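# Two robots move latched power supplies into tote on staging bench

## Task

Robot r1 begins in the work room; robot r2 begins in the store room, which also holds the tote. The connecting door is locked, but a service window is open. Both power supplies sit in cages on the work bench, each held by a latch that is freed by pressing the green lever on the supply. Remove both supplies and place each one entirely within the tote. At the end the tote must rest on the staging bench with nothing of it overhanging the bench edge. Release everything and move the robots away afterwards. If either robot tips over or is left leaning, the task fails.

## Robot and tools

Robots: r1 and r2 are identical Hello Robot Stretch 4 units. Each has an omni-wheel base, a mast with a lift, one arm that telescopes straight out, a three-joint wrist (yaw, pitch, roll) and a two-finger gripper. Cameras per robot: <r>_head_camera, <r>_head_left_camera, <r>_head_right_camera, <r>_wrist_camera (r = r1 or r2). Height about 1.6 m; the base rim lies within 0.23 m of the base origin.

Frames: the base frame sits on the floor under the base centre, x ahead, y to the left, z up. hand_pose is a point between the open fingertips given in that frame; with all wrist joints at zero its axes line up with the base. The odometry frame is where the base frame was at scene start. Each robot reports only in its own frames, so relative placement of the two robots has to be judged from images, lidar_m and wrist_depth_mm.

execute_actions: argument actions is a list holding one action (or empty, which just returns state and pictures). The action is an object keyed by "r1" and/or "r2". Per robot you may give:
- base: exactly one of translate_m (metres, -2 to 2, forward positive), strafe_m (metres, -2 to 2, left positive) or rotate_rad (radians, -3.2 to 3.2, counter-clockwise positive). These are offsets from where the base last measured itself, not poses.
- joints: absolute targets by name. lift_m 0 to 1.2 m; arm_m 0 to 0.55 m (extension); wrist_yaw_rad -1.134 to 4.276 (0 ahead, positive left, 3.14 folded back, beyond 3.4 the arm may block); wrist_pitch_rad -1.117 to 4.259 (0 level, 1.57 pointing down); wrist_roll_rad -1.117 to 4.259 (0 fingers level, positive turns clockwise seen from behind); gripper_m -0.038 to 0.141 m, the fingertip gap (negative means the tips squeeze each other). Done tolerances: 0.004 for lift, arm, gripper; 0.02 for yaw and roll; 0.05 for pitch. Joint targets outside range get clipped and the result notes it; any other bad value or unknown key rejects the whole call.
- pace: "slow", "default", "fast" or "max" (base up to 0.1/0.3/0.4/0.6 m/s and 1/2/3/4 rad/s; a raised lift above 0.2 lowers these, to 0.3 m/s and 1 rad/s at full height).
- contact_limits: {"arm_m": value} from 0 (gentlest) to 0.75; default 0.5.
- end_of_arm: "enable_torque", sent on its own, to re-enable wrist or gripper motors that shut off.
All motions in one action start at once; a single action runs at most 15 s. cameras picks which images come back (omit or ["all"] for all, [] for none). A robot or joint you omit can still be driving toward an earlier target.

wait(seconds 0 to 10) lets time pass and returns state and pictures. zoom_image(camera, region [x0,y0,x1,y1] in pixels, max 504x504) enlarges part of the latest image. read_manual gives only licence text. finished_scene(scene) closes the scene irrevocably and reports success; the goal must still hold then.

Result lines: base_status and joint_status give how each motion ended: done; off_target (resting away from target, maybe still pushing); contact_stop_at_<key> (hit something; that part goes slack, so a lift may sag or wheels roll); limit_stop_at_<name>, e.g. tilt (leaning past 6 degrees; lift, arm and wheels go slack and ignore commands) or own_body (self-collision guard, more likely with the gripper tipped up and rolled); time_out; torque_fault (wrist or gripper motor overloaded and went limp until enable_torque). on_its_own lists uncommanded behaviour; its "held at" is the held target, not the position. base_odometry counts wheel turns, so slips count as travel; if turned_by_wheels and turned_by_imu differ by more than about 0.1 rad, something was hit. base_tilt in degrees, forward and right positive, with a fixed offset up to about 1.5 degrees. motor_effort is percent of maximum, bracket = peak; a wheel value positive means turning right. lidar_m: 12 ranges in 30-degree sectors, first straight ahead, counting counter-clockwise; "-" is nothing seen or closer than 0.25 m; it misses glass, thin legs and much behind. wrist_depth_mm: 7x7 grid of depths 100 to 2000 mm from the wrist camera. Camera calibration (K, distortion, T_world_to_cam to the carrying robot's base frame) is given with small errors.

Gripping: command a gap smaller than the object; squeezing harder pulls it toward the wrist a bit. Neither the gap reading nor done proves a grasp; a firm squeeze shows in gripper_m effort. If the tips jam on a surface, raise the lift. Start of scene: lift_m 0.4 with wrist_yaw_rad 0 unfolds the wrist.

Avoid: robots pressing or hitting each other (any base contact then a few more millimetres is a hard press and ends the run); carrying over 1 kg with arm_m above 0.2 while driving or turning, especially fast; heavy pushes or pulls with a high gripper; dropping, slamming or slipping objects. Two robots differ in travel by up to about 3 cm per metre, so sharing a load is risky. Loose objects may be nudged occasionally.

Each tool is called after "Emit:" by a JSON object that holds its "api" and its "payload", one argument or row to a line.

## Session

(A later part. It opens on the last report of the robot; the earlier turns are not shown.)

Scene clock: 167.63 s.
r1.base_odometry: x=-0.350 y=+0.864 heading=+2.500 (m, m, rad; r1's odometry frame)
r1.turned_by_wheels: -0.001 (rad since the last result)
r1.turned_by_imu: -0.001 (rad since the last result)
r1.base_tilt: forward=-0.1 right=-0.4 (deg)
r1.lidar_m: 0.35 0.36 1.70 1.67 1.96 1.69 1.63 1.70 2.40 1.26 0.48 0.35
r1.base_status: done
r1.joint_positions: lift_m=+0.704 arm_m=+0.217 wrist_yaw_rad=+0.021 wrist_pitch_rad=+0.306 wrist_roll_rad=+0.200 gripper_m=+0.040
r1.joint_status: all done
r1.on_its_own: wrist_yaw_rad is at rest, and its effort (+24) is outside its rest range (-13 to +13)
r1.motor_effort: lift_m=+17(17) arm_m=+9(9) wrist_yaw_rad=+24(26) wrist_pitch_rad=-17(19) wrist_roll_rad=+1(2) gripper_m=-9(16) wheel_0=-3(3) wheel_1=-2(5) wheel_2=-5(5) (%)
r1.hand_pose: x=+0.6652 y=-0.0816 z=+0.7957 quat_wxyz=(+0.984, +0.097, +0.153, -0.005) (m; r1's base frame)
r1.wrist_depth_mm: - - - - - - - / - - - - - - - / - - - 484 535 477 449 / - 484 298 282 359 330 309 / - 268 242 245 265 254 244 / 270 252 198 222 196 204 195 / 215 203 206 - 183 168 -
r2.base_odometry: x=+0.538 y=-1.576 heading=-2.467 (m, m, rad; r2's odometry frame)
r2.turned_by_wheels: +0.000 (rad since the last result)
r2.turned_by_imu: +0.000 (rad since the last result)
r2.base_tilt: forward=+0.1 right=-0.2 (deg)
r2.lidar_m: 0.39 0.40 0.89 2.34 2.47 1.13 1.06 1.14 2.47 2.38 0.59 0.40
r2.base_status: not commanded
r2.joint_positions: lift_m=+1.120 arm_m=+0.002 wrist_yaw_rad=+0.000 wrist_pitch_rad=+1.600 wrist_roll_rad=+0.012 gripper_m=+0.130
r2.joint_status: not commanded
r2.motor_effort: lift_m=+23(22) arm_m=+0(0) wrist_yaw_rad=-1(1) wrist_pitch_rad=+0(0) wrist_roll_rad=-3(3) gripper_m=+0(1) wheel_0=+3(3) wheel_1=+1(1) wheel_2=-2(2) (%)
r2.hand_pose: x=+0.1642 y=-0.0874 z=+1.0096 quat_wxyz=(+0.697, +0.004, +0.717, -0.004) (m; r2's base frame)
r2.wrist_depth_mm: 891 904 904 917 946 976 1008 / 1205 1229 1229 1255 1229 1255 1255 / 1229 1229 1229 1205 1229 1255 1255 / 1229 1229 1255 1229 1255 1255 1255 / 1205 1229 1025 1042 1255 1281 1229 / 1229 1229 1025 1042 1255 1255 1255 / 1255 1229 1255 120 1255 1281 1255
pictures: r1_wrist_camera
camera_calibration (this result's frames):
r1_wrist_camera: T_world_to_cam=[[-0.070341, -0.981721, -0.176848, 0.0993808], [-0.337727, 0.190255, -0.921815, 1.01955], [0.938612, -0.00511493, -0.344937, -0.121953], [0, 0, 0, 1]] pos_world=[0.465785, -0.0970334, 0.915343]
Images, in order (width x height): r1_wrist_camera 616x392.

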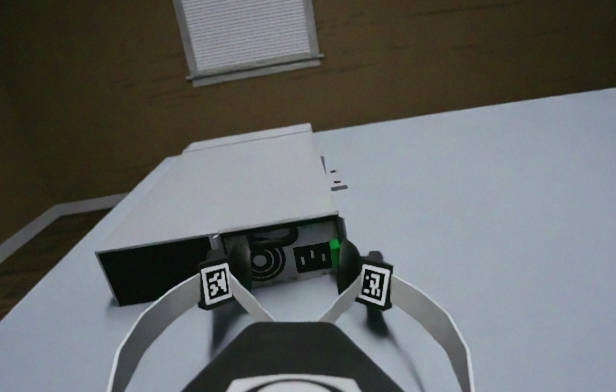

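Right pad caught on bezel; back 3 mm then seat.

Emit:
{"api": "execute_actions", "payload": {
  "actions": [
    {"r1":{"joints":{"arm_m":0.213,"gripper_m":0.035},"pace":"slow"}}
  ],
  "cameras": ["r1_wrist_camera"]
}}

Emit:
{"api": "execute_actions", "payload": {
  "actions": [
    {"r1":{"joints":{"arm_m":0.226},"pace":"slow"}}
  ],
  "cameras": ["r1_wrist_camera"]
}}

Emit:
{"api": "zoom_image", "payload": {
  "camera": "r1_wrist_camera",
  "region": [180, 180, 420, 330]
}}

Scene clock: 168.57 s.
r1.base_odometry: x=-0.350 y=+0.864 heading=+2.500 (m, m, rad; r1's odometry frame)
r1.turned_by_wheels: +0.001 (rad since the last result)
r1.turned_by_imu: +0.001 (rad since the last result)
r1.base_tilt: forward=-0.1 right=-0.4 (deg)
r1.lidar_m: 0.34 0.37 1.70 1.67 1.95 1.68 1.63 1.71 2.42 1.27 0.48 0.33
r1.base_status: not commanded
r1.joint_positions: lift_m=+0.704 arm_m=+0.215 wrist_yaw_rad=+0.028 wrist_pitch_rad=+0.304 wrist_roll_rad=+0.200 gripper_m=+0.035
r1.joint_status: all done
r1.motor_effort: lift_m=+17(17) arm_m=-10(11) wrist_yaw_rad=+4(25) wrist_pitch_rad=-11(19) wrist_roll_rad=+0(2) gripper_m=-8(10) wheel_0=-1(3) wheel_1=-1(2) wheel_2=-1(5) (%)
r1.hand_pose: x=+0.6632 y=-0.0795 z=+0.7962 quat_wxyz=(+0.984, +0.096, +0.152, -0.001) (m; r1's base frame)
r1.wrist_depth_mm: - - - - - - - / - - - - - - - / - - - 492 544 484 449 / - - 301 282 359 332 312 / - 290 245 246 268 254 243 / 272 252 196 220 196 204 196 / 218 201 206 - 182 169 -
r2.base_odometry: x=+0.538 y=-1.576 heading=-2.467 (m, m, rad; r2's odometry frame)
r2.turned_by_wheels: +0.000 (rad since the last result)
r2.turned_by_imu: +0.000 (rad since the last result)
r2.base_tilt: forward=+0.1 right=-0.2 (deg)
r2.lidar_m: 0.39 0.42 0.89 2.36 2.43 1.14 1.07 1.13 2.50 2.36 0.60 0.42
r2.base_status: not commanded
r2.joint_positions: lift_m=+1.120 arm_m=+0.002 wrist_yaw_rad=+0.000 wrist_pitch_rad=+1.600 wrist_roll_rad=+0.012 gripper_m=+0.130
r2.joint_status: not commanded
r2.motor_effort: lift_m=+23(23) arm_m=-1(0) wrist_yaw_rad=-1(1) wrist_pitch_rad=+0(0) wrist_roll_rad=-1(2) gripper_m=-1(0) wheel_0=+3(3) wheel_1=+1(1) wheel_2=-2(2) (%)
r2.hand_pose: x=+0.1642 y=-0.0874 z=+1.0096 quat_wxyz=(+0.697, +0.004, +0.717, -0.004) (m; r2's base frame)
r2.wrist_depth_mm: 878 904 904 917 946 976 1008 / 1229 1229 1229 1255 1229 1255 1255 / 1229 1229 1229 1205 1255 1255 1255 / 1229 1229 1229 1229 1255 1255 1255 / 1229 1205 1025 1025 1255 1255 1255 / 1229 1255 1025 1025 1255 1255 1255 / 1229 1255 1255 120 1255 1255 1255
pictures: r1_wrist_camera
camera_calibration (this result's frames):
r1_wrist_camera: T_world_to_cam=[[-0.0625758, -0.982214, -0.177032, 0.0963502], [-0.337332, 0.187755, -0.922472, 1.01902], [0.939304, 0.0019939, -0.343081, -0.121309], [0, 0, 0, 1]] pos_world=[0.463722, -0.0964476, 0.915455]
Images, in order (width x height): r1_wrist_camera 616x392.

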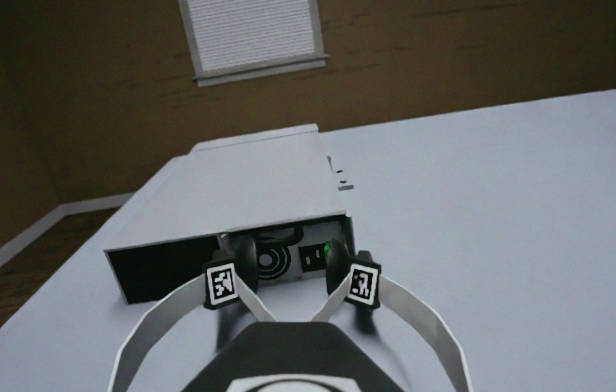

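Scene clock: 169.57 s.
r1.base_odometry: x=-0.350 y=+0.864 heading=+2.500 (m, m, rad; r1's odometry frame)
r1.turned_by_wheels: +0.000 (rad since the last result)
r1.turned_by_imu: +0.000 (rad since the last result)
r1.base_tilt: forward=-0.1 right=-0.4 (deg)
r1.lidar_m: 0.33 0.36 1.70 1.66 1.95 1.69 1.63 1.70 2.44 1.27 0.48 0.37
r1.base_status: not commanded
r1.joint_positions: lift_m=+0.704 arm_m=+0.223 wrist_yaw_rad=+0.024 wrist_pitch_rad=+0.306 wrist_roll_rad=+0.200 gripper_m=+0.035
r1.joint_status: all done
r1.on_its_own: wrist_yaw_rad is at rest, and its effort (+16) is outside its rest range (-13 to +13)
r1.motor_effort: lift_m=+17(17) arm_m=+15(18) wrist_yaw_rad=+16(16) wrist_pitch_rad=-19(19) wrist_roll_rad=+0(2) gripper_m=-6(7) wheel_0=+1(1) wheel_1=+0(1) wheel_2=-5(5) (%)
r1.hand_pose: x=+0.6713 y=-0.0808 z=+0.7955 quat_wxyz=(+0.983, +0.097, +0.153, -0.003) (m; r1's base frame)
r1.wrist_depth_mm: - - - - - - - / - - - - - - - / - - - 480 530 477 442 / - 525 300 277 359 330 307 / - 273 233 238 267 252 242 / 268 246 192 220 192 203 194 / 216 201 204 - 182 168 -
r2.base_odometry: x=+0.538 y=-1.576 heading=-2.467 (m, m, rad; r2's odometry frame)
r2.turned_by_wheels: +0.000 (rad since the last result)
r2.turned_by_imu: +0.000 (rad since the last result)
r2.base_tilt: forward=+0.1 right=-0.2 (deg)
r2.lidar_m: 0.39 0.41 0.88 2.35 2.41 1.13 1.06 1.16 2.49 2.38 0.59 0.44
r2.base_status: not commanded
r2.joint_positions: lift_m=+1.120 arm_m=+0.002 wrist_yaw_rad=+0.000 wrist_pitch_rad=+1.600 wrist_roll_rad=+0.012 gripper_m=+0.130
r2.joint_status: not commanded
r2.motor_effort: lift_m=+23(23) arm_m=+0(1) wrist_yaw_rad=-1(1) wrist_pitch_rad=-1(0) wrist_roll_rad=-2(1) gripper_m=+0(0) wheel_0=+3(3) wheel_1=+0(1) wheel_2=-2(2) (%)
r2.hand_pose: x=+0.1642 y=-0.0874 z=+1.0096 quat_wxyz=(+0.697, +0.004, +0.717, -0.004) (m; r2's base frame)
r2.wrist_depth_mm: 891 891 904 931 946 991 1008 / 1205 1229 1229 1229 1255 1255 1255 / 1229 1229 1229 1229 1229 1255 1281 / 1229 1255 1229 1255 1255 1255 1255 / 1229 1255 1025 1042 1255 1255 1255 / 1205 1229 1008 1042 1255 1255 1281 / 1205 1229 1255 119 1255 1255 1255
pictures: r1_wrist_camera
camera_calibration (this result's frames):
r1_wrist_camera: T_world_to_cam=[[-0.0675017, -0.981926, -0.176816, 0.0986397], [-0.33865, 0.189248, -0.921684, 1.02174], [0.938488, -0.0023365, -0.345304, -0.127104], [0, 0, 0, 1]] pos_world=[0.471957, -0.0968033, 0.915277]
Images, in order (width x height): r1_wrist_camera 616x392.

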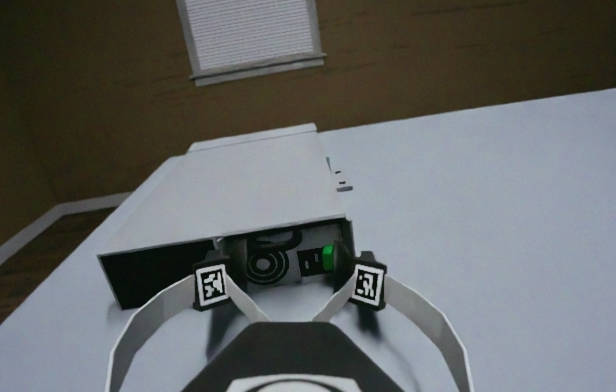

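Region (180, 180, 420, 330) of r1_wrist_camera's 616x392 image, scaled by 2.100; it fills the top 315 rows of this view, and the rest is white.

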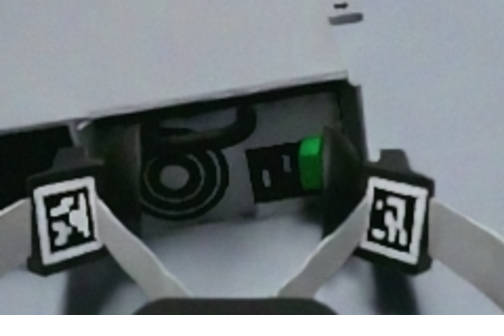

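Emit:
{"api": "execute_actions", "payload": {
  "actions": [
    {"r1":{"joints":{"gripper_m":0.015,"arm_m":0.230,"lift_m":0.707},"pace":"slow"}}
  ],
  "cameras": []
}}

Emit:
{"api": "execute_actions", "payload": {
  "actions": [
    {"r1":{"joints":{"gripper_m":-0.01,"arm_m":0.237,"lift_m":0.704},"pace":"slow"}}
  ],
  "cameras": []
}}

Emit:
{"api": "execute_actions", "payload": {
  "actions": [
    {"r1":{"joints":{"gripper_m":-0.038,"arm_m":0.243,"lift_m":0.702},"pace":"slow"}}
  ],
  "cameras": ["r1_wrist_camera"]
}}

Emit:
{"api": "zoom_image", "payload": {
  "camera": "r1_wrist_camera",
  "region": [180, 180, 420, 330]
}}

Emit:
{"api": "execute_actions", "payload": {
  "actions": [
    {"r1":{"joints":{"arm_m":0.233},"pace":"slow"}}
  ],
  "cameras": ["r1_wrist_camera"]
}}

Emit:
{"api": "zoom_image", "payload": {
  "camera": "r1_wrist_camera",
  "region": [180, 180, 420, 330]
}}

Emit:
{"api": "execute_actions", "payload": {
  "actions": [
    {"r1":{"joints":{"arm_m":0.226},"pace":"slow"}}
  ],
  "cameras": ["r1_wrist_camera"]
}}

Scene clock: 171.07 s.
r1.base_odometry: x=-0.350 y=+0.864 heading=+2.500 (m, m, rad; r1's odometry frame)
r1.turned_by_wheels: +0.000 (rad since the last result)
r1.turned_by_imu: +0.000 (rad since the last result)
r1.base_tilt: forward=-0.1 right=-0.4 (deg)
r1.lidar_m: 0.32 0.37 1.70 1.65 1.94 1.67 1.61 1.73 2.44 1.30 0.47 0.35
r1.base_status: not commanded
r1.joint_positions: lift_m=+0.707 arm_m=+0.227 wrist_yaw_rad=+0.025 wrist_pitch_rad=+0.311 wrist_roll_rad=+0.200 gripper_m=+0.015
r1.joint_status: all done
r1.on_its_own: wrist_pitch_rad is at rest, and its effort (-32) is outside its rest range (-23 to +23)
r1.motor_effort: lift_m=+22(24) arm_m=+15(19) wrist_yaw_rad=+12(21) wrist_pitch_rad=-32(31) wrist_roll_rad=+1(2) gripper_m=-14(14) wheel_0=+3(2) wheel_1=+1(1) wheel_2=-7(7) (%)
r1.hand_pose: x=+0.6751 y=-0.0805 z=+0.7969 quat_wxyz=(+0.983, +0.097, +0.155, -0.003) (m; r1's base frame)
r1.wrist_depth_mm: - - - - - - - / - - - - - - - / - - 488 469 525 469 433 / - 508 297 274 355 327 307 / - 270 232 234 267 249 240 / 266 234 206 219 190 201 194 / 215 200 204 - 182 167 -
r2.base_odometry: x=+0.538 y=-1.576 heading=-2.467 (m, m, rad; r2's odometry frame)
r2.turned_by_wheels: +0.000 (rad since the last result)
r2.turned_by_imu: +0.000 (rad since the last result)
r2.base_tilt: forward=+0.1 right=-0.2 (deg)
r2.lidar_m: 0.37 0.40 0.88 2.34 2.45 1.10 1.05 1.13 2.49 2.37 0.61 0.39
r2.base_status: not commanded
r2.joint_positions: lift_m=+1.120 arm_m=+0.002 wrist_yaw_rad=+0.000 wrist_pitch_rad=+1.600 wrist_roll_rad=+0.012 gripper_m=+0.130
r2.joint_status: not commanded
r2.motor_effort: lift_m=+22(23) arm_m=-1(0) wrist_yaw_rad=-1(1) wrist_pitch_rad=-1(0) wrist_roll_rad=-1(1) gripper_m=-1(1) wheel_0=+3(3) wheel_1=+1(1) wheel_2=-2(2) (%)
r2.hand_pose: x=+0.1642 y=-0.0874 z=+1.0096 quat_wxyz=(+0.697, +0.004, +0.717, -0.004) (m; r2's base frame)
r2.wrist_depth_mm: 878 904 904 931 946 960 1008 / 1205 1229 1229 1229 1255 1255 1255 / 1229 1229 1229 1229 1255 1255 1255 / 1255 1229 1281 1255 1255 1281 1255 / 1229 1229 1025 1025 1255 1255 1255 / 1255 1255 1042 1042 1229 1281 1255 / 1255 1255 1255 119 1255 1281 1281
pictures: none
No camera images: the call's "cameras" was empty. Leave "cameras" out to get every camera's image.

Scene clock: 172.30 s.
r1.base_odometry: x=-0.350 y=+0.864 heading=+2.500 (m, m, rad; r1's odometry frame)
r1.turned_by_wheels: +0.000 (rad since the last result)
r1.turned_by_imu: +0.000 (rad since the last result)
r1.base_tilt: forward=-0.1 right=-0.4 (deg)
r1.lidar_m: 0.33 0.37 1.73 1.63 1.95 1.70 1.63 1.75 2.46 1.27 0.47 0.36
r1.base_status: not commanded
r1.joint_positions: lift_m=+0.704 arm_m=+0.234 wrist_yaw_rad=+0.025 wrist_pitch_rad=+0.311 wrist_roll_rad=+0.200 gripper_m=-0.009
r1.joint_status: all done
r1.on_its_own: wrist_yaw_rad is at rest, and its effort (+15) is outside its rest range (-13 to +13); wrist_pitch_rad is at rest, and its effort (-33) is outside its rest range (-23 to +23)
r1.motor_effort: lift_m=+17(23) arm_m=+16(15) wrist_yaw_rad=+15(21) wrist_pitch_rad=-33(33) wrist_roll_rad=+0(0) gripper_m=-22(22) wheel_0=+4(4) wheel_1=+2(2) wheel_2=-8(8) (%)
r1.hand_pose: x=+0.6818 y=-0.0807 z=+0.7941 quat_wxyz=(+0.983, +0.096, +0.156, -0.003) (m; r1's base frame)
r1.wrist_depth_mm: - - - - - - - / - - - - - - - / - - 477 455 508 452 424 / - 466 286 264 347 320 301 / - 253 224 227 256 245 235 / 262 170 202 217 187 194 190 / 211 199 200 - 179 167 -
r2.base_odometry: x=+0.538 y=-1.576 heading=-2.467 (m, m, rad; r2's odometry frame)
r2.turned_by_wheels: +0.000 (rad since the last result)
r2.turned_by_imu: +0.000 (rad since the last result)
r2.base_tilt: forward=+0.1 right=-0.2 (deg)
r2.lidar_m: 0.39 0.41 0.90 2.34 2.43 1.12 1.06 1.14 2.49 2.39 0.61 0.41
r2.base_status: not commanded
r2.joint_positions: lift_m=+1.120 arm_m=+0.002 wrist_yaw_rad=+0.000 wrist_pitch_rad=+1.600 wrist_roll_rad=+0.012 gripper_m=+0.130
r2.joint_status: not commanded
r2.motor_effort: lift_m=+22(22) arm_m=-1(0) wrist_yaw_rad=-1(1) wrist_pitch_rad=-1(0) wrist_roll_rad=-3(3) gripper_m=+0(0) wheel_0=+3(3) wheel_1=+1(1) wheel_2=-2(3) (%)
r2.hand_pose: x=+0.1642 y=-0.0874 z=+1.0096 quat_wxyz=(+0.697, +0.004, +0.717, -0.004) (m; r2's base frame)
r2.wrist_depth_mm: 878 891 904 917 946 976 1008 / 1229 1229 1205 1229 1229 1255 1255 / 1229 1255 1255 1229 1255 1255 1281 / 1229 1229 1229 1255 1255 1255 1255 / 1205 1229 1025 1042 1255 1255 1281 / 1205 1255 1025 1025 1255 1255 1255 / 1229 1229 1281 120 1255 1255 1255
pictures: none
No camera images: the call's "cameras" was empty. Leave "cameras" out to get every camera's image.

Scene clock: 173.50 s.
r1.base_odometry: x=-0.350 y=+0.864 heading=+2.500 (m, m, rad; r1's odometry frame)
r1.turned_by_wheels: +0.000 (rad since the last result)
r1.turned_by_imu: +0.000 (rad since the last result)
r1.base_tilt: forward=-0.1 right=-0.3 (deg)
r1.lidar_m: 0.32 0.34 1.71 1.67 1.96 1.69 1.62 1.72 2.41 1.29 0.49 0.36
r1.base_status: not commanded
r1.joint_positions: lift_m=+0.702 arm_m=+0.240 wrist_yaw_rad=+0.025 wrist_pitch_rad=+0.312 wrist_roll_rad=+0.199 gripper_m=-0.037
r1.joint_status: all done
r1.on_its_own: wrist_yaw_rad is at rest, and its effort (+14) is outside its rest range (-13 to +13); wrist_pitch_rad is at rest, and its effort (-36) is outside its rest range (-23 to +23)
r1.motor_effort: lift_m=+17(19) arm_m=+15(18) wrist_yaw_rad=+14(21) wrist_pitch_rad=-36(35) wrist_roll_rad=+3(2) gripper_m=-24(26) wheel_0=+4(4) wheel_1=+3(2) wheel_2=-8(8) (%)
r1.hand_pose: x=+0.6879 y=-0.0806 z=+0.7919 quat_wxyz=(+0.983, +0.096, +0.156, -0.003) (m; r1's base frame)
r1.wrist_depth_mm: - - - - - - - / - - - - - - - / - - 452 452 508 449 418 / - 452 279 256 342 315 294 / - 241 220 220 250 241 231 / 257 169 200 215 180 185 187 / 204 199 196 - 176 164 -
r2.base_odometry: x=+0.538 y=-1.576 heading=-2.467 (m, m, rad; r2's odometry frame)
r2.turned_by_wheels: +0.000 (rad since the last result)
r2.turned_by_imu: +0.000 (rad since the last result)
r2.base_tilt: forward=+0.1 right=-0.2 (deg)
r2.lidar_m: 0.38 0.42 0.88 2.33 2.43 1.12 1.05 1.14 2.50 2.39 0.60 0.42
r2.base_status: not commanded
r2.joint_positions: lift_m=+1.120 arm_m=+0.002 wrist_yaw_rad=+0.000 wrist_pitch_rad=+1.600 wrist_roll_rad=+0.012 gripper_m=+0.130
r2.joint_status: not commanded
r2.motor_effort: lift_m=+23(23) arm_m=+0(1) wrist_yaw_rad=-1(1) wrist_pitch_rad=+0(0) wrist_roll_rad=-3(2) gripper_m=+0(1) wheel_0=+3(3) wheel_1=+1(1) wheel_2=-2(2) (%)
r2.hand_pose: x=+0.1642 y=-0.0874 z=+1.0096 quat_wxyz=(+0.697, +0.004, +0.717, -0.004) (m; r2's base frame)
r2.wrist_depth_mm: 891 904 904 917 960 976 1008 / 1229 1229 1229 1229 1255 1255 1281 / 1229 1229 1255 1229 1255 1255 1281 / 1229 1229 1255 1229 1229 1255 1255 / 1255 1205 1025 1025 1255 1255 1255 / 1229 1255 1025 1025 1255 1255 1255 / 1229 1229 1255 119 1281 1255 1255
pictures: r1_wrist_camera
camera_calibration (this result's frames):
r1_wrist_camera: T_world_to_cam=[[-0.0674784, -0.982147, -0.175597, 0.0983396], [-0.344294, 0.188109, -0.919824, 1.02628], [0.936434, -0.00161117, -0.350841, -0.138084], [0, 0, 0, 1]] pos_world=[0.489286, -0.0966921, 0.912823]
Images, in order (width x height): r1_wrist_camera 616x392.

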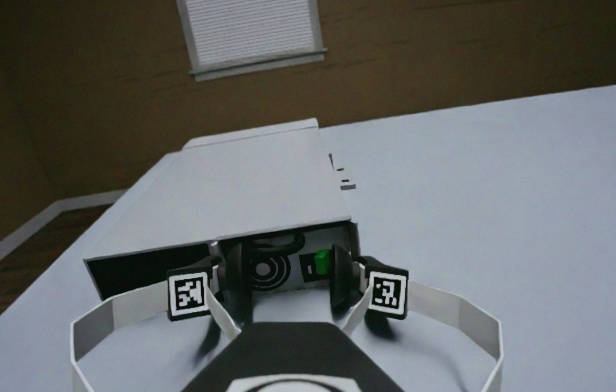

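Region (180, 180, 420, 330) of r1_wrist_camera's 616x392 image, scaled by 2.100; it fills the top 315 rows of this view, and the rest is white.

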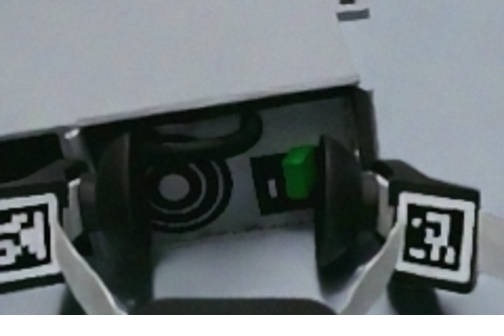

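Scene clock: 174.40 s.
r1.base_odometry: x=-0.350 y=+0.864 heading=+2.501 (m, m, rad; r1's odometry frame)
r1.turned_by_wheels: +0.000 (rad since the last result)
r1.turned_by_imu: +0.000 (rad since the last result)
r1.base_tilt: forward=-0.1 right=-0.4 (deg)
r1.lidar_m: 0.33 0.37 1.72 1.66 1.96 1.68 1.62 1.72 2.41 1.29 0.48 0.35
r1.base_status: not commanded
r1.joint_positions: lift_m=+0.702 arm_m=+0.235 wrist_yaw_rad=+0.031 wrist_pitch_rad=+0.308 wrist_roll_rad=+0.199 gripper_m=-0.037
r1.joint_status: all done
r1.motor_effort: lift_m=+19(18) arm_m=-10(13) wrist_yaw_rad=-6(14) wrist_pitch_rad=-23(35) wrist_roll_rad=+1(3) gripper_m=-30(30) wheel_0=+3(4) wheel_1=+1(3) wheel_2=+0(8) (%)
r1.hand_pose: x=+0.6832 y=-0.0788 z=+0.7930 quat_wxyz=(+0.983, +0.096, +0.154, +0.000) (m; r1's base frame)
r1.wrist_depth_mm: - - - - - - - / - - - - - - - / - - 480 445 521 462 424 / - 469 287 259 347 319 298 / - 249 223 224 255 245 235 / 262 167 197 218 181 188 189 / 206 200 198 - 178 167 -
r2.base_odometry: x=+0.538 y=-1.576 heading=-2.467 (m, m, rad; r2's odometry frame)
r2.turned_by_wheels: +0.000 (rad since the last result)
r2.turned_by_imu: +0.000 (rad since the last result)
r2.base_tilt: forward=+0.2 right=-0.2 (deg)
r2.lidar_m: 0.39 0.41 0.89 2.35 2.45 1.11 1.05 1.17 2.47 2.38 0.60 0.42
r2.base_status: not commanded
r2.joint_positions: lift_m=+1.120 arm_m=+0.002 wrist_yaw_rad=+0.000 wrist_pitch_rad=+1.600 wrist_roll_rad=+0.012 gripper_m=+0.130
r2.joint_status: not commanded
r2.motor_effort: lift_m=+23(23) arm_m=+0(0) wrist_yaw_rad=-1(1) wrist_pitch_rad=+0(0) wrist_roll_rad=-1(2) gripper_m=+0(0) wheel_0=+3(3) wheel_1=+1(1) wheel_2=-2(2) (%)
r2.hand_pose: x=+0.1642 y=-0.0874 z=+1.0096 quat_wxyz=(+0.697, +0.004, +0.717, -0.004) (m; r2's base frame)
r2.wrist_depth_mm: 891 891 917 917 946 976 1008 / 1229 1229 1229 1255 1229 1255 1281 / 1229 1229 1281 1255 1255 1255 1255 / 1229 1229 1255 1229 1255 1255 1281 / 1229 1229 1025 1042 1255 1281 1281 / 1229 1229 1008 1025 1229 1255 1255 / 1255 1229 1229 119 1255 1281 1255
pictures: r1_wrist_camera
camera_calibration (this result's frames):
r1_wrist_camera: T_world_to_cam=[[-0.0602629, -0.982563, -0.175892, 0.0952752], [-0.341507, 0.185873, -0.921317, 1.02444], [0.937945, 0.00454701, -0.346753, -0.13709], [0, 0, 0, 1]] pos_world=[0.484178, -0.0961787, 0.913056]
Images, in order (width x height): r1_wrist_camera 616x392.

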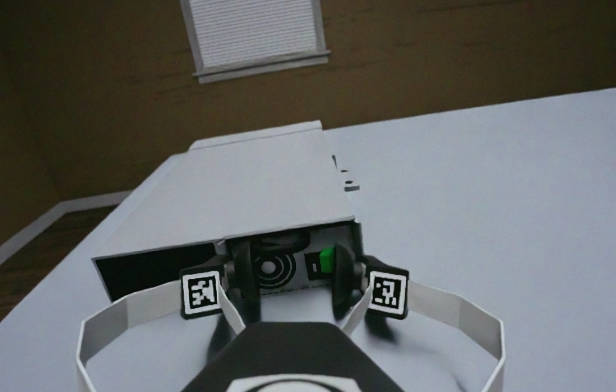

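Region (180, 180, 420, 330) of r1_wrist_camera's 616x392 image, scaled by 2.100; it fills the top 315 rows of this view, and the rest is white.

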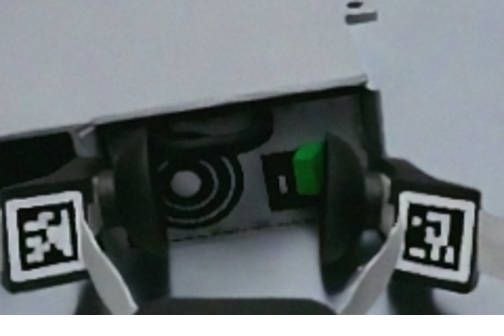

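Scene clock: 175.33 s.
r1.base_odometry: x=-0.350 y=+0.864 heading=+2.500 (m, m, rad; r1's odometry frame)
r1.turned_by_wheels: +0.000 (rad since the last result)
r1.turned_by_imu: +0.000 (rad since the last result)
r1.base_tilt: forward=+0.0 right=-0.3 (deg)
r1.lidar_m: 0.33 0.37 1.71 1.68 1.96 1.66 1.64 1.70 2.43 1.25 0.49 0.35
r1.base_status: not commanded
r1.joint_positions: lift_m=+0.702 arm_m=+0.227 wrist_yaw_rad=+0.031 wrist_pitch_rad=+0.310 wrist_roll_rad=+0.200 gripper_m=-0.037
r1.joint_status: all done
r1.on_its_own: wrist_pitch_rad is at rest, and its effort (-28) is outside its rest range (-23 to +23)
r1.motor_effort: lift_m=+20(20) arm_m=-7(14) wrist_yaw_rad=-5(35) wrist_pitch_rad=-28(34) wrist_roll_rad=+0(3) gripper_m=-18(33) wheel_0=+2(8) wheel_1=+0(3) wheel_2=+1(4) (%)
r1.hand_pose: x=+0.6755 y=-0.0787 z=+0.7923 quat_wxyz=(+0.983, +0.096, +0.155, +0.000) (m; r1's base frame)
r1.wrist_depth_mm: - - - - - - - / - - - - - - - / - - 469 433 504 449 424 / - 462 283 256 345 317 296 / - 264 233 216 251 242 233 / 260 237 180 199 175 196 188 / 208 193 198 - 176 162 -
r2.base_odometry: x=+0.538 y=-1.576 heading=-2.467 (m, m, rad; r2's odometry frame)
r2.turned_by_wheels: +0.000 (rad since the last result)
r2.turned_by_imu: +0.000 (rad since the last result)
r2.base_tilt: forward=+0.1 right=-0.3 (deg)
r2.lidar_m: 0.37 0.41 0.89 2.32 2.42 1.15 1.07 1.13 2.49 2.38 0.60 0.42
r2.base_status: not commanded
r2.joint_positions: lift_m=+1.120 arm_m=+0.002 wrist_yaw_rad=+0.000 wrist_pitch_rad=+1.600 wrist_roll_rad=+0.012 gripper_m=+0.130
r2.joint_status: not commanded
r2.motor_effort: lift_m=+23(22) arm_m=+0(0) wrist_yaw_rad=-1(1) wrist_pitch_rad=-1(0) wrist_roll_rad=-1(1) gripper_m=-1(0) wheel_0=+3(3) wheel_1=+1(1) wheel_2=-2(2) (%)
r2.hand_pose: x=+0.1642 y=-0.0874 z=+1.0096 quat_wxyz=(+0.697, +0.004, +0.717, -0.004) (m; r2's base frame)
r2.wrist_depth_mm: 878 891 904 931 960 976 991 / 1229 1229 1255 1229 1255 1229 1255 / 1229 1229 1255 1229 1255 1255 1255 / 1229 1229 1229 1229 1255 1255 1255 / 1229 1205 1042 1025 1255 1255 1255 / 1229 1229 1025 1025 1229 1281 1255 / 1229 1255 1255 119 1255 1255 1281
pictures: r1_wrist_camera
camera_calibration (this result's frames):
r1_wrist_camera: T_world_to_cam=[[-0.0605982, -0.982485, -0.176212, 0.0952243], [-0.343237, 0.186281, -0.920591, 1.02185], [0.937292, 0.00469611, -0.348513, -0.128241], [0, 0, 0, 1]] pos_world=[0.476707, -0.096193, 0.912794]
Images, in order (width x height): r1_wrist_camera 616x392.

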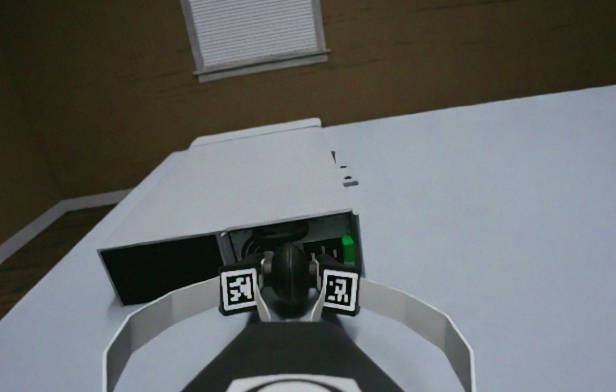

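Emit:
{"api": "execute_actions", "payload": {
  "actions": [
    {"r1":{"joints":{"arm_m":0.19,"lift_m":0.709,"wrist_roll_rad":0.32,"wrist_yaw_rad":0.065},"base":{"strafe_m":-0.009}}}
  ],
  "cameras": []
}}

Emit:
{"api": "execute_actions", "payload": {
  "actions": [
    {"r1":{"joints":{"gripper_m":0.068}}}
  ],
  "cameras": []
}}

Emit:
{"api": "execute_actions", "payload": {
  "actions": [
    {"r1":{"joints":{"arm_m":0.213},"pace":"slow"}}
  ],
  "cameras": ["r1_wrist_camera"]
}}

Emit:
{"api": "zoom_image", "payload": {
  "camera": "r1_wrist_camera",
  "region": [180, 180, 420, 330]
}}

Scene clock: 176.57 s.
r1.base_odometry: x=-0.344 y=+0.871 heading=+2.500 (m, m, rad; r1's odometry frame)
r1.turned_by_wheels: +0.000 (rad since the last result)
r1.turned_by_imu: +0.000 (rad since the last result)
r1.base_tilt: forward=-0.1 right=-0.3 (deg)
r1.lidar_m: 0.33 0.36 1.71 1.69 1.93 1.71 1.61 1.71 2.43 1.25 0.46 0.35
r1.base_status: done
r1.joint_positions: lift_m=+0.709 arm_m=+0.192 wrist_yaw_rad=+0.065 wrist_pitch_rad=+0.302 wrist_roll_rad=+0.320 gripper_m=-0.037
r1.joint_status: all done
r1.motor_effort: lift_m=+23(24) arm_m=-9(7) wrist_yaw_rad=-1(7) wrist_pitch_rad=-8(28) wrist_roll_rad=+1(1) gripper_m=-19(18) wheel_0=-2(4) wheel_1=+0(10) wheel_2=+1(0) (%)
r1.hand_pose: x=+0.6429 y=-0.0694 z=+0.8011 quat_wxyz=(+0.976, +0.152, +0.154, +0.008) (m; r1's base frame)
r1.wrist_depth_mm: - - - - - - - / - - - - - - 549 / - - - 488 500 415 366 / - - 336 291 349 301 274 / - 353 271 256 265 240 222 / 1983 286 180 200 175 196 185 / 256 226 224 - 182 163 -
r2.base_odometry: x=+0.538 y=-1.576 heading=-2.467 (m, m, rad; r2's odometry frame)
r2.turned_by_wheels: +0.000 (rad since the last result)
r2.turned_by_imu: +0.000 (rad since the last result)
r2.base_tilt: forward=+0.1 right=-0.2 (deg)
r2.lidar_m: 0.36 0.43 0.88 2.35 2.42 1.11 1.06 1.16 2.47 2.38 0.59 0.42
r2.base_status: not commanded
r2.joint_positions: lift_m=+1.120 arm_m=+0.002 wrist_yaw_rad=+0.000 wrist_pitch_rad=+1.600 wrist_roll_rad=+0.012 gripper_m=+0.130
r2.joint_status: not commanded
r2.motor_effort: lift_m=+22(23) arm_m=-1(1) wrist_yaw_rad=-1(1) wrist_pitch_rad=+0(0) wrist_roll_rad=-1(2) gripper_m=+1(1) wheel_0=+3(3) wheel_1=+1(1) wheel_2=-2(2) (%)
r2.hand_pose: x=+0.1642 y=-0.0874 z=+1.0096 quat_wxyz=(+0.697, +0.004, +0.717, -0.004) (m; r2's base frame)
r2.wrist_depth_mm: 878 891 917 931 946 976 1008 / 1229 1229 1229 1229 1229 1255 1255 / 1255 1205 1229 1229 1255 1255 1255 / 1229 1229 1255 1255 1255 1255 1255 / 1229 1229 1025 1025 1255 1255 1255 / 1255 1229 1042 1042 1255 1255 1229 / 1229 1229 1229 119 1281 1255 1281
pictures: none
No camera images: the call's "cameras" was empty. Leave "cameras" out to get every camera's image.

Scene clock: 178.30 s.
r1.base_odometry: x=-0.344 y=+0.871 heading=+2.500 (m, m, rad; r1's odometry frame)
r1.turned_by_wheels: +0.000 (rad since the last result)
r1.turned_by_imu: +0.000 (rad since the last result)
r1.base_tilt: forward=-0.1 right=-0.3 (deg)
r1.lidar_m: 0.33 0.36 1.72 1.68 1.94 1.70 1.63 1.71 2.43 1.27 0.47 0.35
r1.base_status: not commanded
r1.joint_positions: lift_m=+0.709 arm_m=+0.192 wrist_yaw_rad=+0.065 wrist_pitch_rad=+0.302 wrist_roll_rad=+0.320 gripper_m=+0.068
r1.joint_status: all done
r1.motor_effort: lift_m=+23(22) arm_m=-9(9) wrist_yaw_rad=-1(1) wrist_pitch_rad=-7(9) wrist_roll_rad=+2(0) gripper_m=-2(19) wheel_0=-2(2) wheel_1=+0(0) wheel_2=+0(0) (%)
r1.hand_pose: x=+0.6429 y=-0.0694 z=+0.8011 quat_wxyz=(+0.976, +0.152, +0.154, +0.008) (m; r1's base frame)
r1.wrist_depth_mm: - - - - - - - / - - - - - - 559 / - - - 484 504 413 364 / - - 340 290 347 303 273 / - 353 268 270 251 239 222 / 1863 279 239 229 202 196 185 / 254 229 222 - 181 165 -
r2.base_odometry: x=+0.538 y=-1.576 heading=-2.467 (m, m, rad; r2's odometry frame)
r2.turned_by_wheels: +0.000 (rad since the last result)
r2.turned_by_imu: +0.000 (rad since the last result)
r2.base_tilt: forward=+0.2 right=-0.2 (deg)
r2.lidar_m: 0.40 0.40 0.90 2.35 2.44 1.12 1.06 1.16 2.48 2.39 0.59 0.42
r2.base_status: not commanded
r2.joint_positions: lift_m=+1.120 arm_m=+0.002 wrist_yaw_rad=+0.000 wrist_pitch_rad=+1.600 wrist_roll_rad=+0.012 gripper_m=+0.130
r2.joint_status: not commanded
r2.motor_effort: lift_m=+23(23) arm_m=+0(1) wrist_yaw_rad=-1(1) wrist_pitch_rad=-1(0) wrist_roll_rad=+0(0) gripper_m=-1(0) wheel_0=+3(3) wheel_1=+1(1) wheel_2=-2(2) (%)
r2.hand_pose: x=+0.1642 y=-0.0874 z=+1.0096 quat_wxyz=(+0.697, +0.004, +0.717, -0.004) (m; r2's base frame)
r2.wrist_depth_mm: 878 891 904 917 946 960 1008 / 1205 1205 1229 1255 1255 1255 1281 / 1229 1229 1229 1229 1229 1281 1255 / 1229 1229 1255 1229 1255 1281 1255 / 1229 1255 1025 1025 1255 1255 1255 / 1229 1229 1025 1042 1281 1255 1255 / 1255 1229 1255 120 1255 1255 1255
pictures: none
No camera images: the call's "cameras" was empty. Leave "cameras" out to get every camera's image.

Scene clock: 179.53 s.
r1.base_odometry: x=-0.344 y=+0.871 heading=+2.500 (m, m, rad; r1's odometry frame)
r1.turned_by_wheels: +0.000 (rad since the last result)
r1.turned_by_imu: +0.000 (rad since the last result)
r1.base_tilt: forward=+0.0 right=-0.4 (deg)
r1.lidar_m: 0.35 0.37 1.71 1.66 1.95 1.68 1.62 1.72 2.41 1.25 0.49 0.34
r1.base_status: not commanded
r1.joint_positions: lift_m=+0.709 arm_m=+0.211 wrist_yaw_rad=+0.065 wrist_pitch_rad=+0.302 wrist_roll_rad=+0.320 gripper_m=+0.068
r1.joint_status: all done
r1.motor_effort: lift_m=+22(22) arm_m=+9(8) wrist_yaw_rad=+0(1) wrist_pitch_rad=-8(8) wrist_roll_rad=-2(0) gripper_m=-2(2) wheel_0=-2(2) wheel_1=+0(0) wheel_2=+0(0) (%)
r1.hand_pose: x=+0.6628 y=-0.0694 z=+0.8011 quat_wxyz=(+0.976, +0.152, +0.154, +0.008) (m; r1's base frame)
r1.wrist_depth_mm: - - - - - - - / - - - - - - 554 / - - - 480 500 413 364 / - - 338 289 345 301 274 / - 329 251 250 249 238 221 / 1863 274 240 230 201 197 185 / 256 229 222 - 182 164 -
r2.base_odometry: x=+0.538 y=-1.576 heading=-2.467 (m, m, rad; r2's odometry frame)
r2.turned_by_wheels: +0.000 (rad since the last result)
r2.turned_by_imu: +0.000 (rad since the last result)
r2.base_tilt: forward=+0.1 right=-0.3 (deg)
r2.lidar_m: 0.40 0.41 0.89 2.34 2.42 1.14 1.07 1.16 2.46 2.36 0.54 0.43
r2.base_status: not commanded
r2.joint_positions: lift_m=+1.120 arm_m=+0.002 wrist_yaw_rad=+0.000 wrist_pitch_rad=+1.600 wrist_roll_rad=+0.012 gripper_m=+0.130
r2.joint_status: not commanded
r2.motor_effort: lift_m=+23(22) arm_m=+0(1) wrist_yaw_rad=-1(1) wrist_pitch_rad=-1(1) wrist_roll_rad=-2(3) gripper_m=-1(1) wheel_0=+3(3) wheel_1=+1(1) wheel_2=-2(2) (%)
r2.hand_pose: x=+0.1642 y=-0.0874 z=+1.0096 quat_wxyz=(+0.697, +0.004, +0.717, -0.004) (m; r2's base frame)
r2.wrist_depth_mm: 878 878 917 931 960 976 1008 / 1229 1229 1229 1229 1255 1255 1255 / 1229 1229 1255 1229 1255 1281 1255 / 1229 1229 1229 1255 1255 1255 1281 / 1229 1229 1025 1042 1255 1281 1255 / 1229 1255 1025 1025 1255 1255 1255 / 1255 1255 1255 119 1281 1255 1255
pictures: r1_wrist_camera
camera_calibration (this result's frames):
r1_wrist_camera: T_world_to_cam=[[-0.0629352, -0.955676, -0.287617, 0.197846], [-0.34114, 0.291429, -0.893696, 1.00818], [0.937903, 0.0418725, -0.34436, -0.114499], [0, 0, 0, 1]] pos_world=[0.463771, -0.0999415, 0.918481]
Images, in order (width x height): r1_wrist_camera 616x392.

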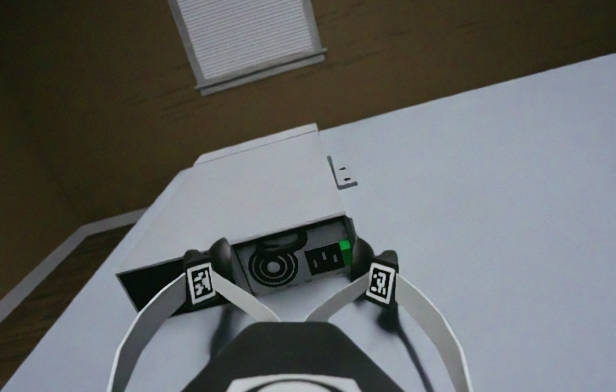

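Region (180, 180, 420, 330) of r1_wrist_camera's 616x392 image, scaled by 2.100; it fills the top 315 rows of this view, and the rest is white.

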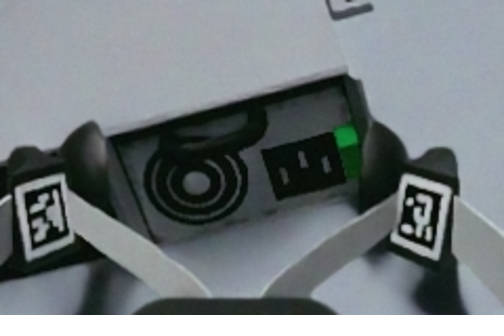

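Emit:
{"api": "execute_actions", "payload": {
  "actions": [
    {"r1":{"joints":{"gripper_m":0.04},"pace":"slow"}}
  ],
  "cameras": ["r1_wrist_camera"]
}}

Emit:
{"api": "execute_actions", "payload": {
  "actions": [
    {"r1":{"joints":{"arm_m":0.224},"pace":"slow"}}
  ],
  "cameras": ["r1_wrist_camera"]
}}

Emit:
{"api": "zoom_image", "payload": {
  "camera": "r1_wrist_camera",
  "region": [180, 180, 420, 330]
}}

Scene clock: 181.17 s.
r1.base_odometry: x=-0.344 y=+0.871 heading=+2.500 (m, m, rad; r1's odometry frame)
r1.turned_by_wheels: +0.000 (rad since the last result)
r1.turned_by_imu: +0.000 (rad since the last result)
r1.base_tilt: forward=+0.0 right=-0.3 (deg)
r1.lidar_m: 0.32 0.37 1.69 1.67 1.97 1.69 1.62 1.72 2.44 1.29 0.50 0.35
r1.base_status: not commanded
r1.joint_positions: lift_m=+0.709 arm_m=+0.211 wrist_yaw_rad=+0.061 wrist_pitch_rad=+0.303 wrist_roll_rad=+0.320 gripper_m=+0.040
r1.joint_status: all done
r1.motor_effort: lift_m=+22(22) arm_m=+9(9) wrist_yaw_rad=+11(13) wrist_pitch_rad=-11(11) wrist_roll_rad=-2(0) gripper_m=-5(13) wheel_0=-4(4) wheel_1=-1(1) wheel_2=-2(1) (%)
r1.hand_pose: x=+0.6625 y=-0.0705 z=+0.8008 quat_wxyz=(+0.976, +0.153, +0.154, +0.006) (m; r1's base frame)
r1.wrist_depth_mm: - - - - - - - / - - - - - - 549 / - - - 496 492 413 362 / - - 332 294 345 301 274 / - 310 251 248 262 238 220 / 1863 273 198 227 197 195 185 / 253 224 222 - 181 164 -
r2.base_odometry: x=+0.538 y=-1.576 heading=-2.467 (m, m, rad; r2's odometry frame)
r2.turned_by_wheels: +0.000 (rad since the last result)
r2.turned_by_imu: +0.000 (rad since the last result)
r2.base_tilt: forward=+0.1 right=-0.2 (deg)
r2.lidar_m: 0.38 0.41 0.89 2.35 2.44 1.13 1.06 1.13 2.49 2.37 0.59 0.42
r2.base_status: not commanded
r2.joint_positions: lift_m=+1.120 arm_m=+0.002 wrist_yaw_rad=+0.000 wrist_pitch_rad=+1.600 wrist_roll_rad=+0.012 gripper_m=+0.130
r2.joint_status: not commanded
r2.motor_effort: lift_m=+23(22) arm_m=-1(0) wrist_yaw_rad=-1(1) wrist_pitch_rad=+0(0) wrist_roll_rad=-4(2) gripper_m=+0(0) wheel_0=+3(3) wheel_1=+1(1) wheel_2=-2(2) (%)
r2.hand_pose: x=+0.1642 y=-0.0874 z=+1.0096 quat_wxyz=(+0.697, +0.004, +0.717, -0.004) (m; r2's base frame)
r2.wrist_depth_mm: 891 891 904 917 946 960 1008 / 1229 1229 1255 1229 1255 1255 1281 / 1205 1229 1229 1255 1255 1281 1281 / 1229 1229 1229 1229 1255 1255 1255 / 1229 1229 1025 1025 1229 1229 1281 / 1229 1229 1025 1025 1255 1255 1255 / 1229 1229 1229 119 1255 1255 1281
pictures: r1_wrist_camera
camera_calibration (this result's frames):
r1_wrist_camera: T_world_to_cam=[[-0.0669293, -0.955376, -0.28771, 0.199466], [-0.340868, 0.292901, -0.893318, 1.00778], [0.937726, 0.038282, -0.345261, -0.11367], [0, 0, 0, 1]] pos_world=[0.46346, -0.100262, 0.918407]
Images, in order (width x height): r1_wrist_camera 616x392.

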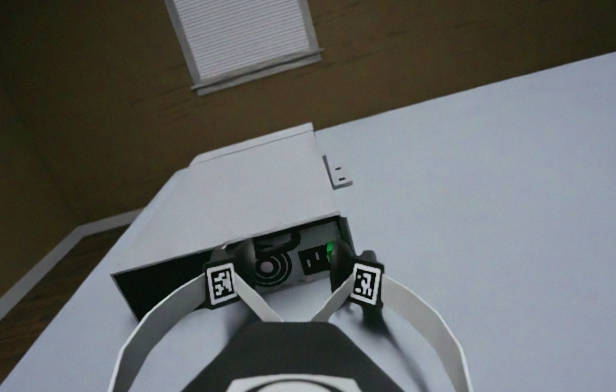

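Scene clock: 182.10 s.
r1.base_odometry: x=-0.344 y=+0.871 heading=+2.500 (m, m, rad; r1's odometry frame)
r1.turned_by_wheels: +0.000 (rad since the last result)
r1.turned_by_imu: +0.000 (rad since the last result)
r1.base_tilt: forward=-0.1 right=-0.3 (deg)
r1.lidar_m: 0.33 0.36 1.71 1.68 1.96 1.68 1.60 1.71 2.42 1.28 0.49 0.35
r1.base_status: not commanded
r1.joint_positions: lift_m=+0.709 arm_m=+0.221 wrist_yaw_rad=+0.058 wrist_pitch_rad=+0.308 wrist_roll_rad=+0.320 gripper_m=+0.040
r1.joint_status: all done
r1.on_its_own: wrist_yaw_rad is at rest, and its effort (+18) is outside its rest range (-13 to +13)
r1.motor_effort: lift_m=+22(22) arm_m=+16(13) wrist_yaw_rad=+18(19) wrist_pitch_rad=-23(22) wrist_roll_rad=-2(2) gripper_m=-3(5) wheel_0=-1(4) wheel_1=+1(1) wheel_2=-6(6) (%)
r1.hand_pose: x=+0.6717 y=-0.0714 z=+0.7997 quat_wxyz=(+0.976, +0.153, +0.156, +0.004) (m; r1's base frame)
r1.wrist_depth_mm: - - - - - - - / - - - - - - 539 / - - - 473 480 397 353 / - - 325 286 342 296 268 / - 290 242 239 255 236 217 / 1808 263 193 226 192 192 183 / 250 222 219 - 179 163 -
r2.base_odometry: x=+0.538 y=-1.576 heading=-2.467 (m, m, rad; r2's odometry frame)
r2.turned_by_wheels: +0.000 (rad since the last result)
r2.turned_by_imu: +0.000 (rad since the last result)
r2.base_tilt: forward=+0.1 right=-0.2 (deg)
r2.lidar_m: 0.38 0.42 0.90 2.35 2.42 1.12 1.07 1.15 2.48 2.39 0.59 0.40
r2.base_status: not commanded
r2.joint_positions: lift_m=+1.120 arm_m=+0.002 wrist_yaw_rad=+0.000 wrist_pitch_rad=+1.600 wrist_roll_rad=+0.012 gripper_m=+0.130
r2.joint_status: not commanded
r2.motor_effort: lift_m=+23(23) arm_m=-1(1) wrist_yaw_rad=-1(1) wrist_pitch_rad=-1(0) wrist_roll_rad=-1(3) gripper_m=-1(1) wheel_0=+3(3) wheel_1=+1(1) wheel_2=-3(3) (%)
r2.hand_pose: x=+0.1642 y=-0.0874 z=+1.0096 quat_wxyz=(+0.697, +0.004, +0.717, -0.004) (m; r2's base frame)
r2.wrist_depth_mm: 878 891 917 946 946 976 1008 / 1229 1229 1229 1229 1229 1229 1255 / 1229 1229 1255 1229 1229 1255 1281 / 1229 1229 1229 1229 1229 1255 1255 / 1229 1229 1025 1025 1255 1281 1255 / 1229 1255 1025 1042 1255 1255 1281 / 1255 1229 1229 120 1255 1255 1255
pictures: r1_wrist_camera
camera_calibration (this result's frames):
r1_wrist_camera: T_world_to_cam=[[-0.0713306, -0.955221, -0.287168, 0.201364], [-0.34373, 0.293806, -0.891923, 1.01099], [0.936355, 0.0350868, -0.349296, -0.118707], [0, 0, 0, 1]] pos_world=[0.473023, -0.100523, 0.918085]
Images, in order (width x height): r1_wrist_camera 616x392.

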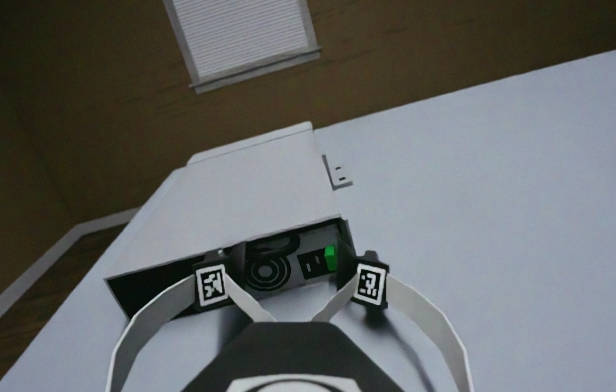

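Region (180, 180, 420, 330) of r1_wrist_camera's 616x392 image, scaled by 2.100; it fills the top 315 rows of this view, and the rest is white.

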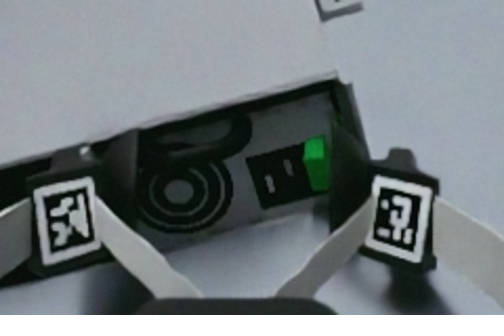

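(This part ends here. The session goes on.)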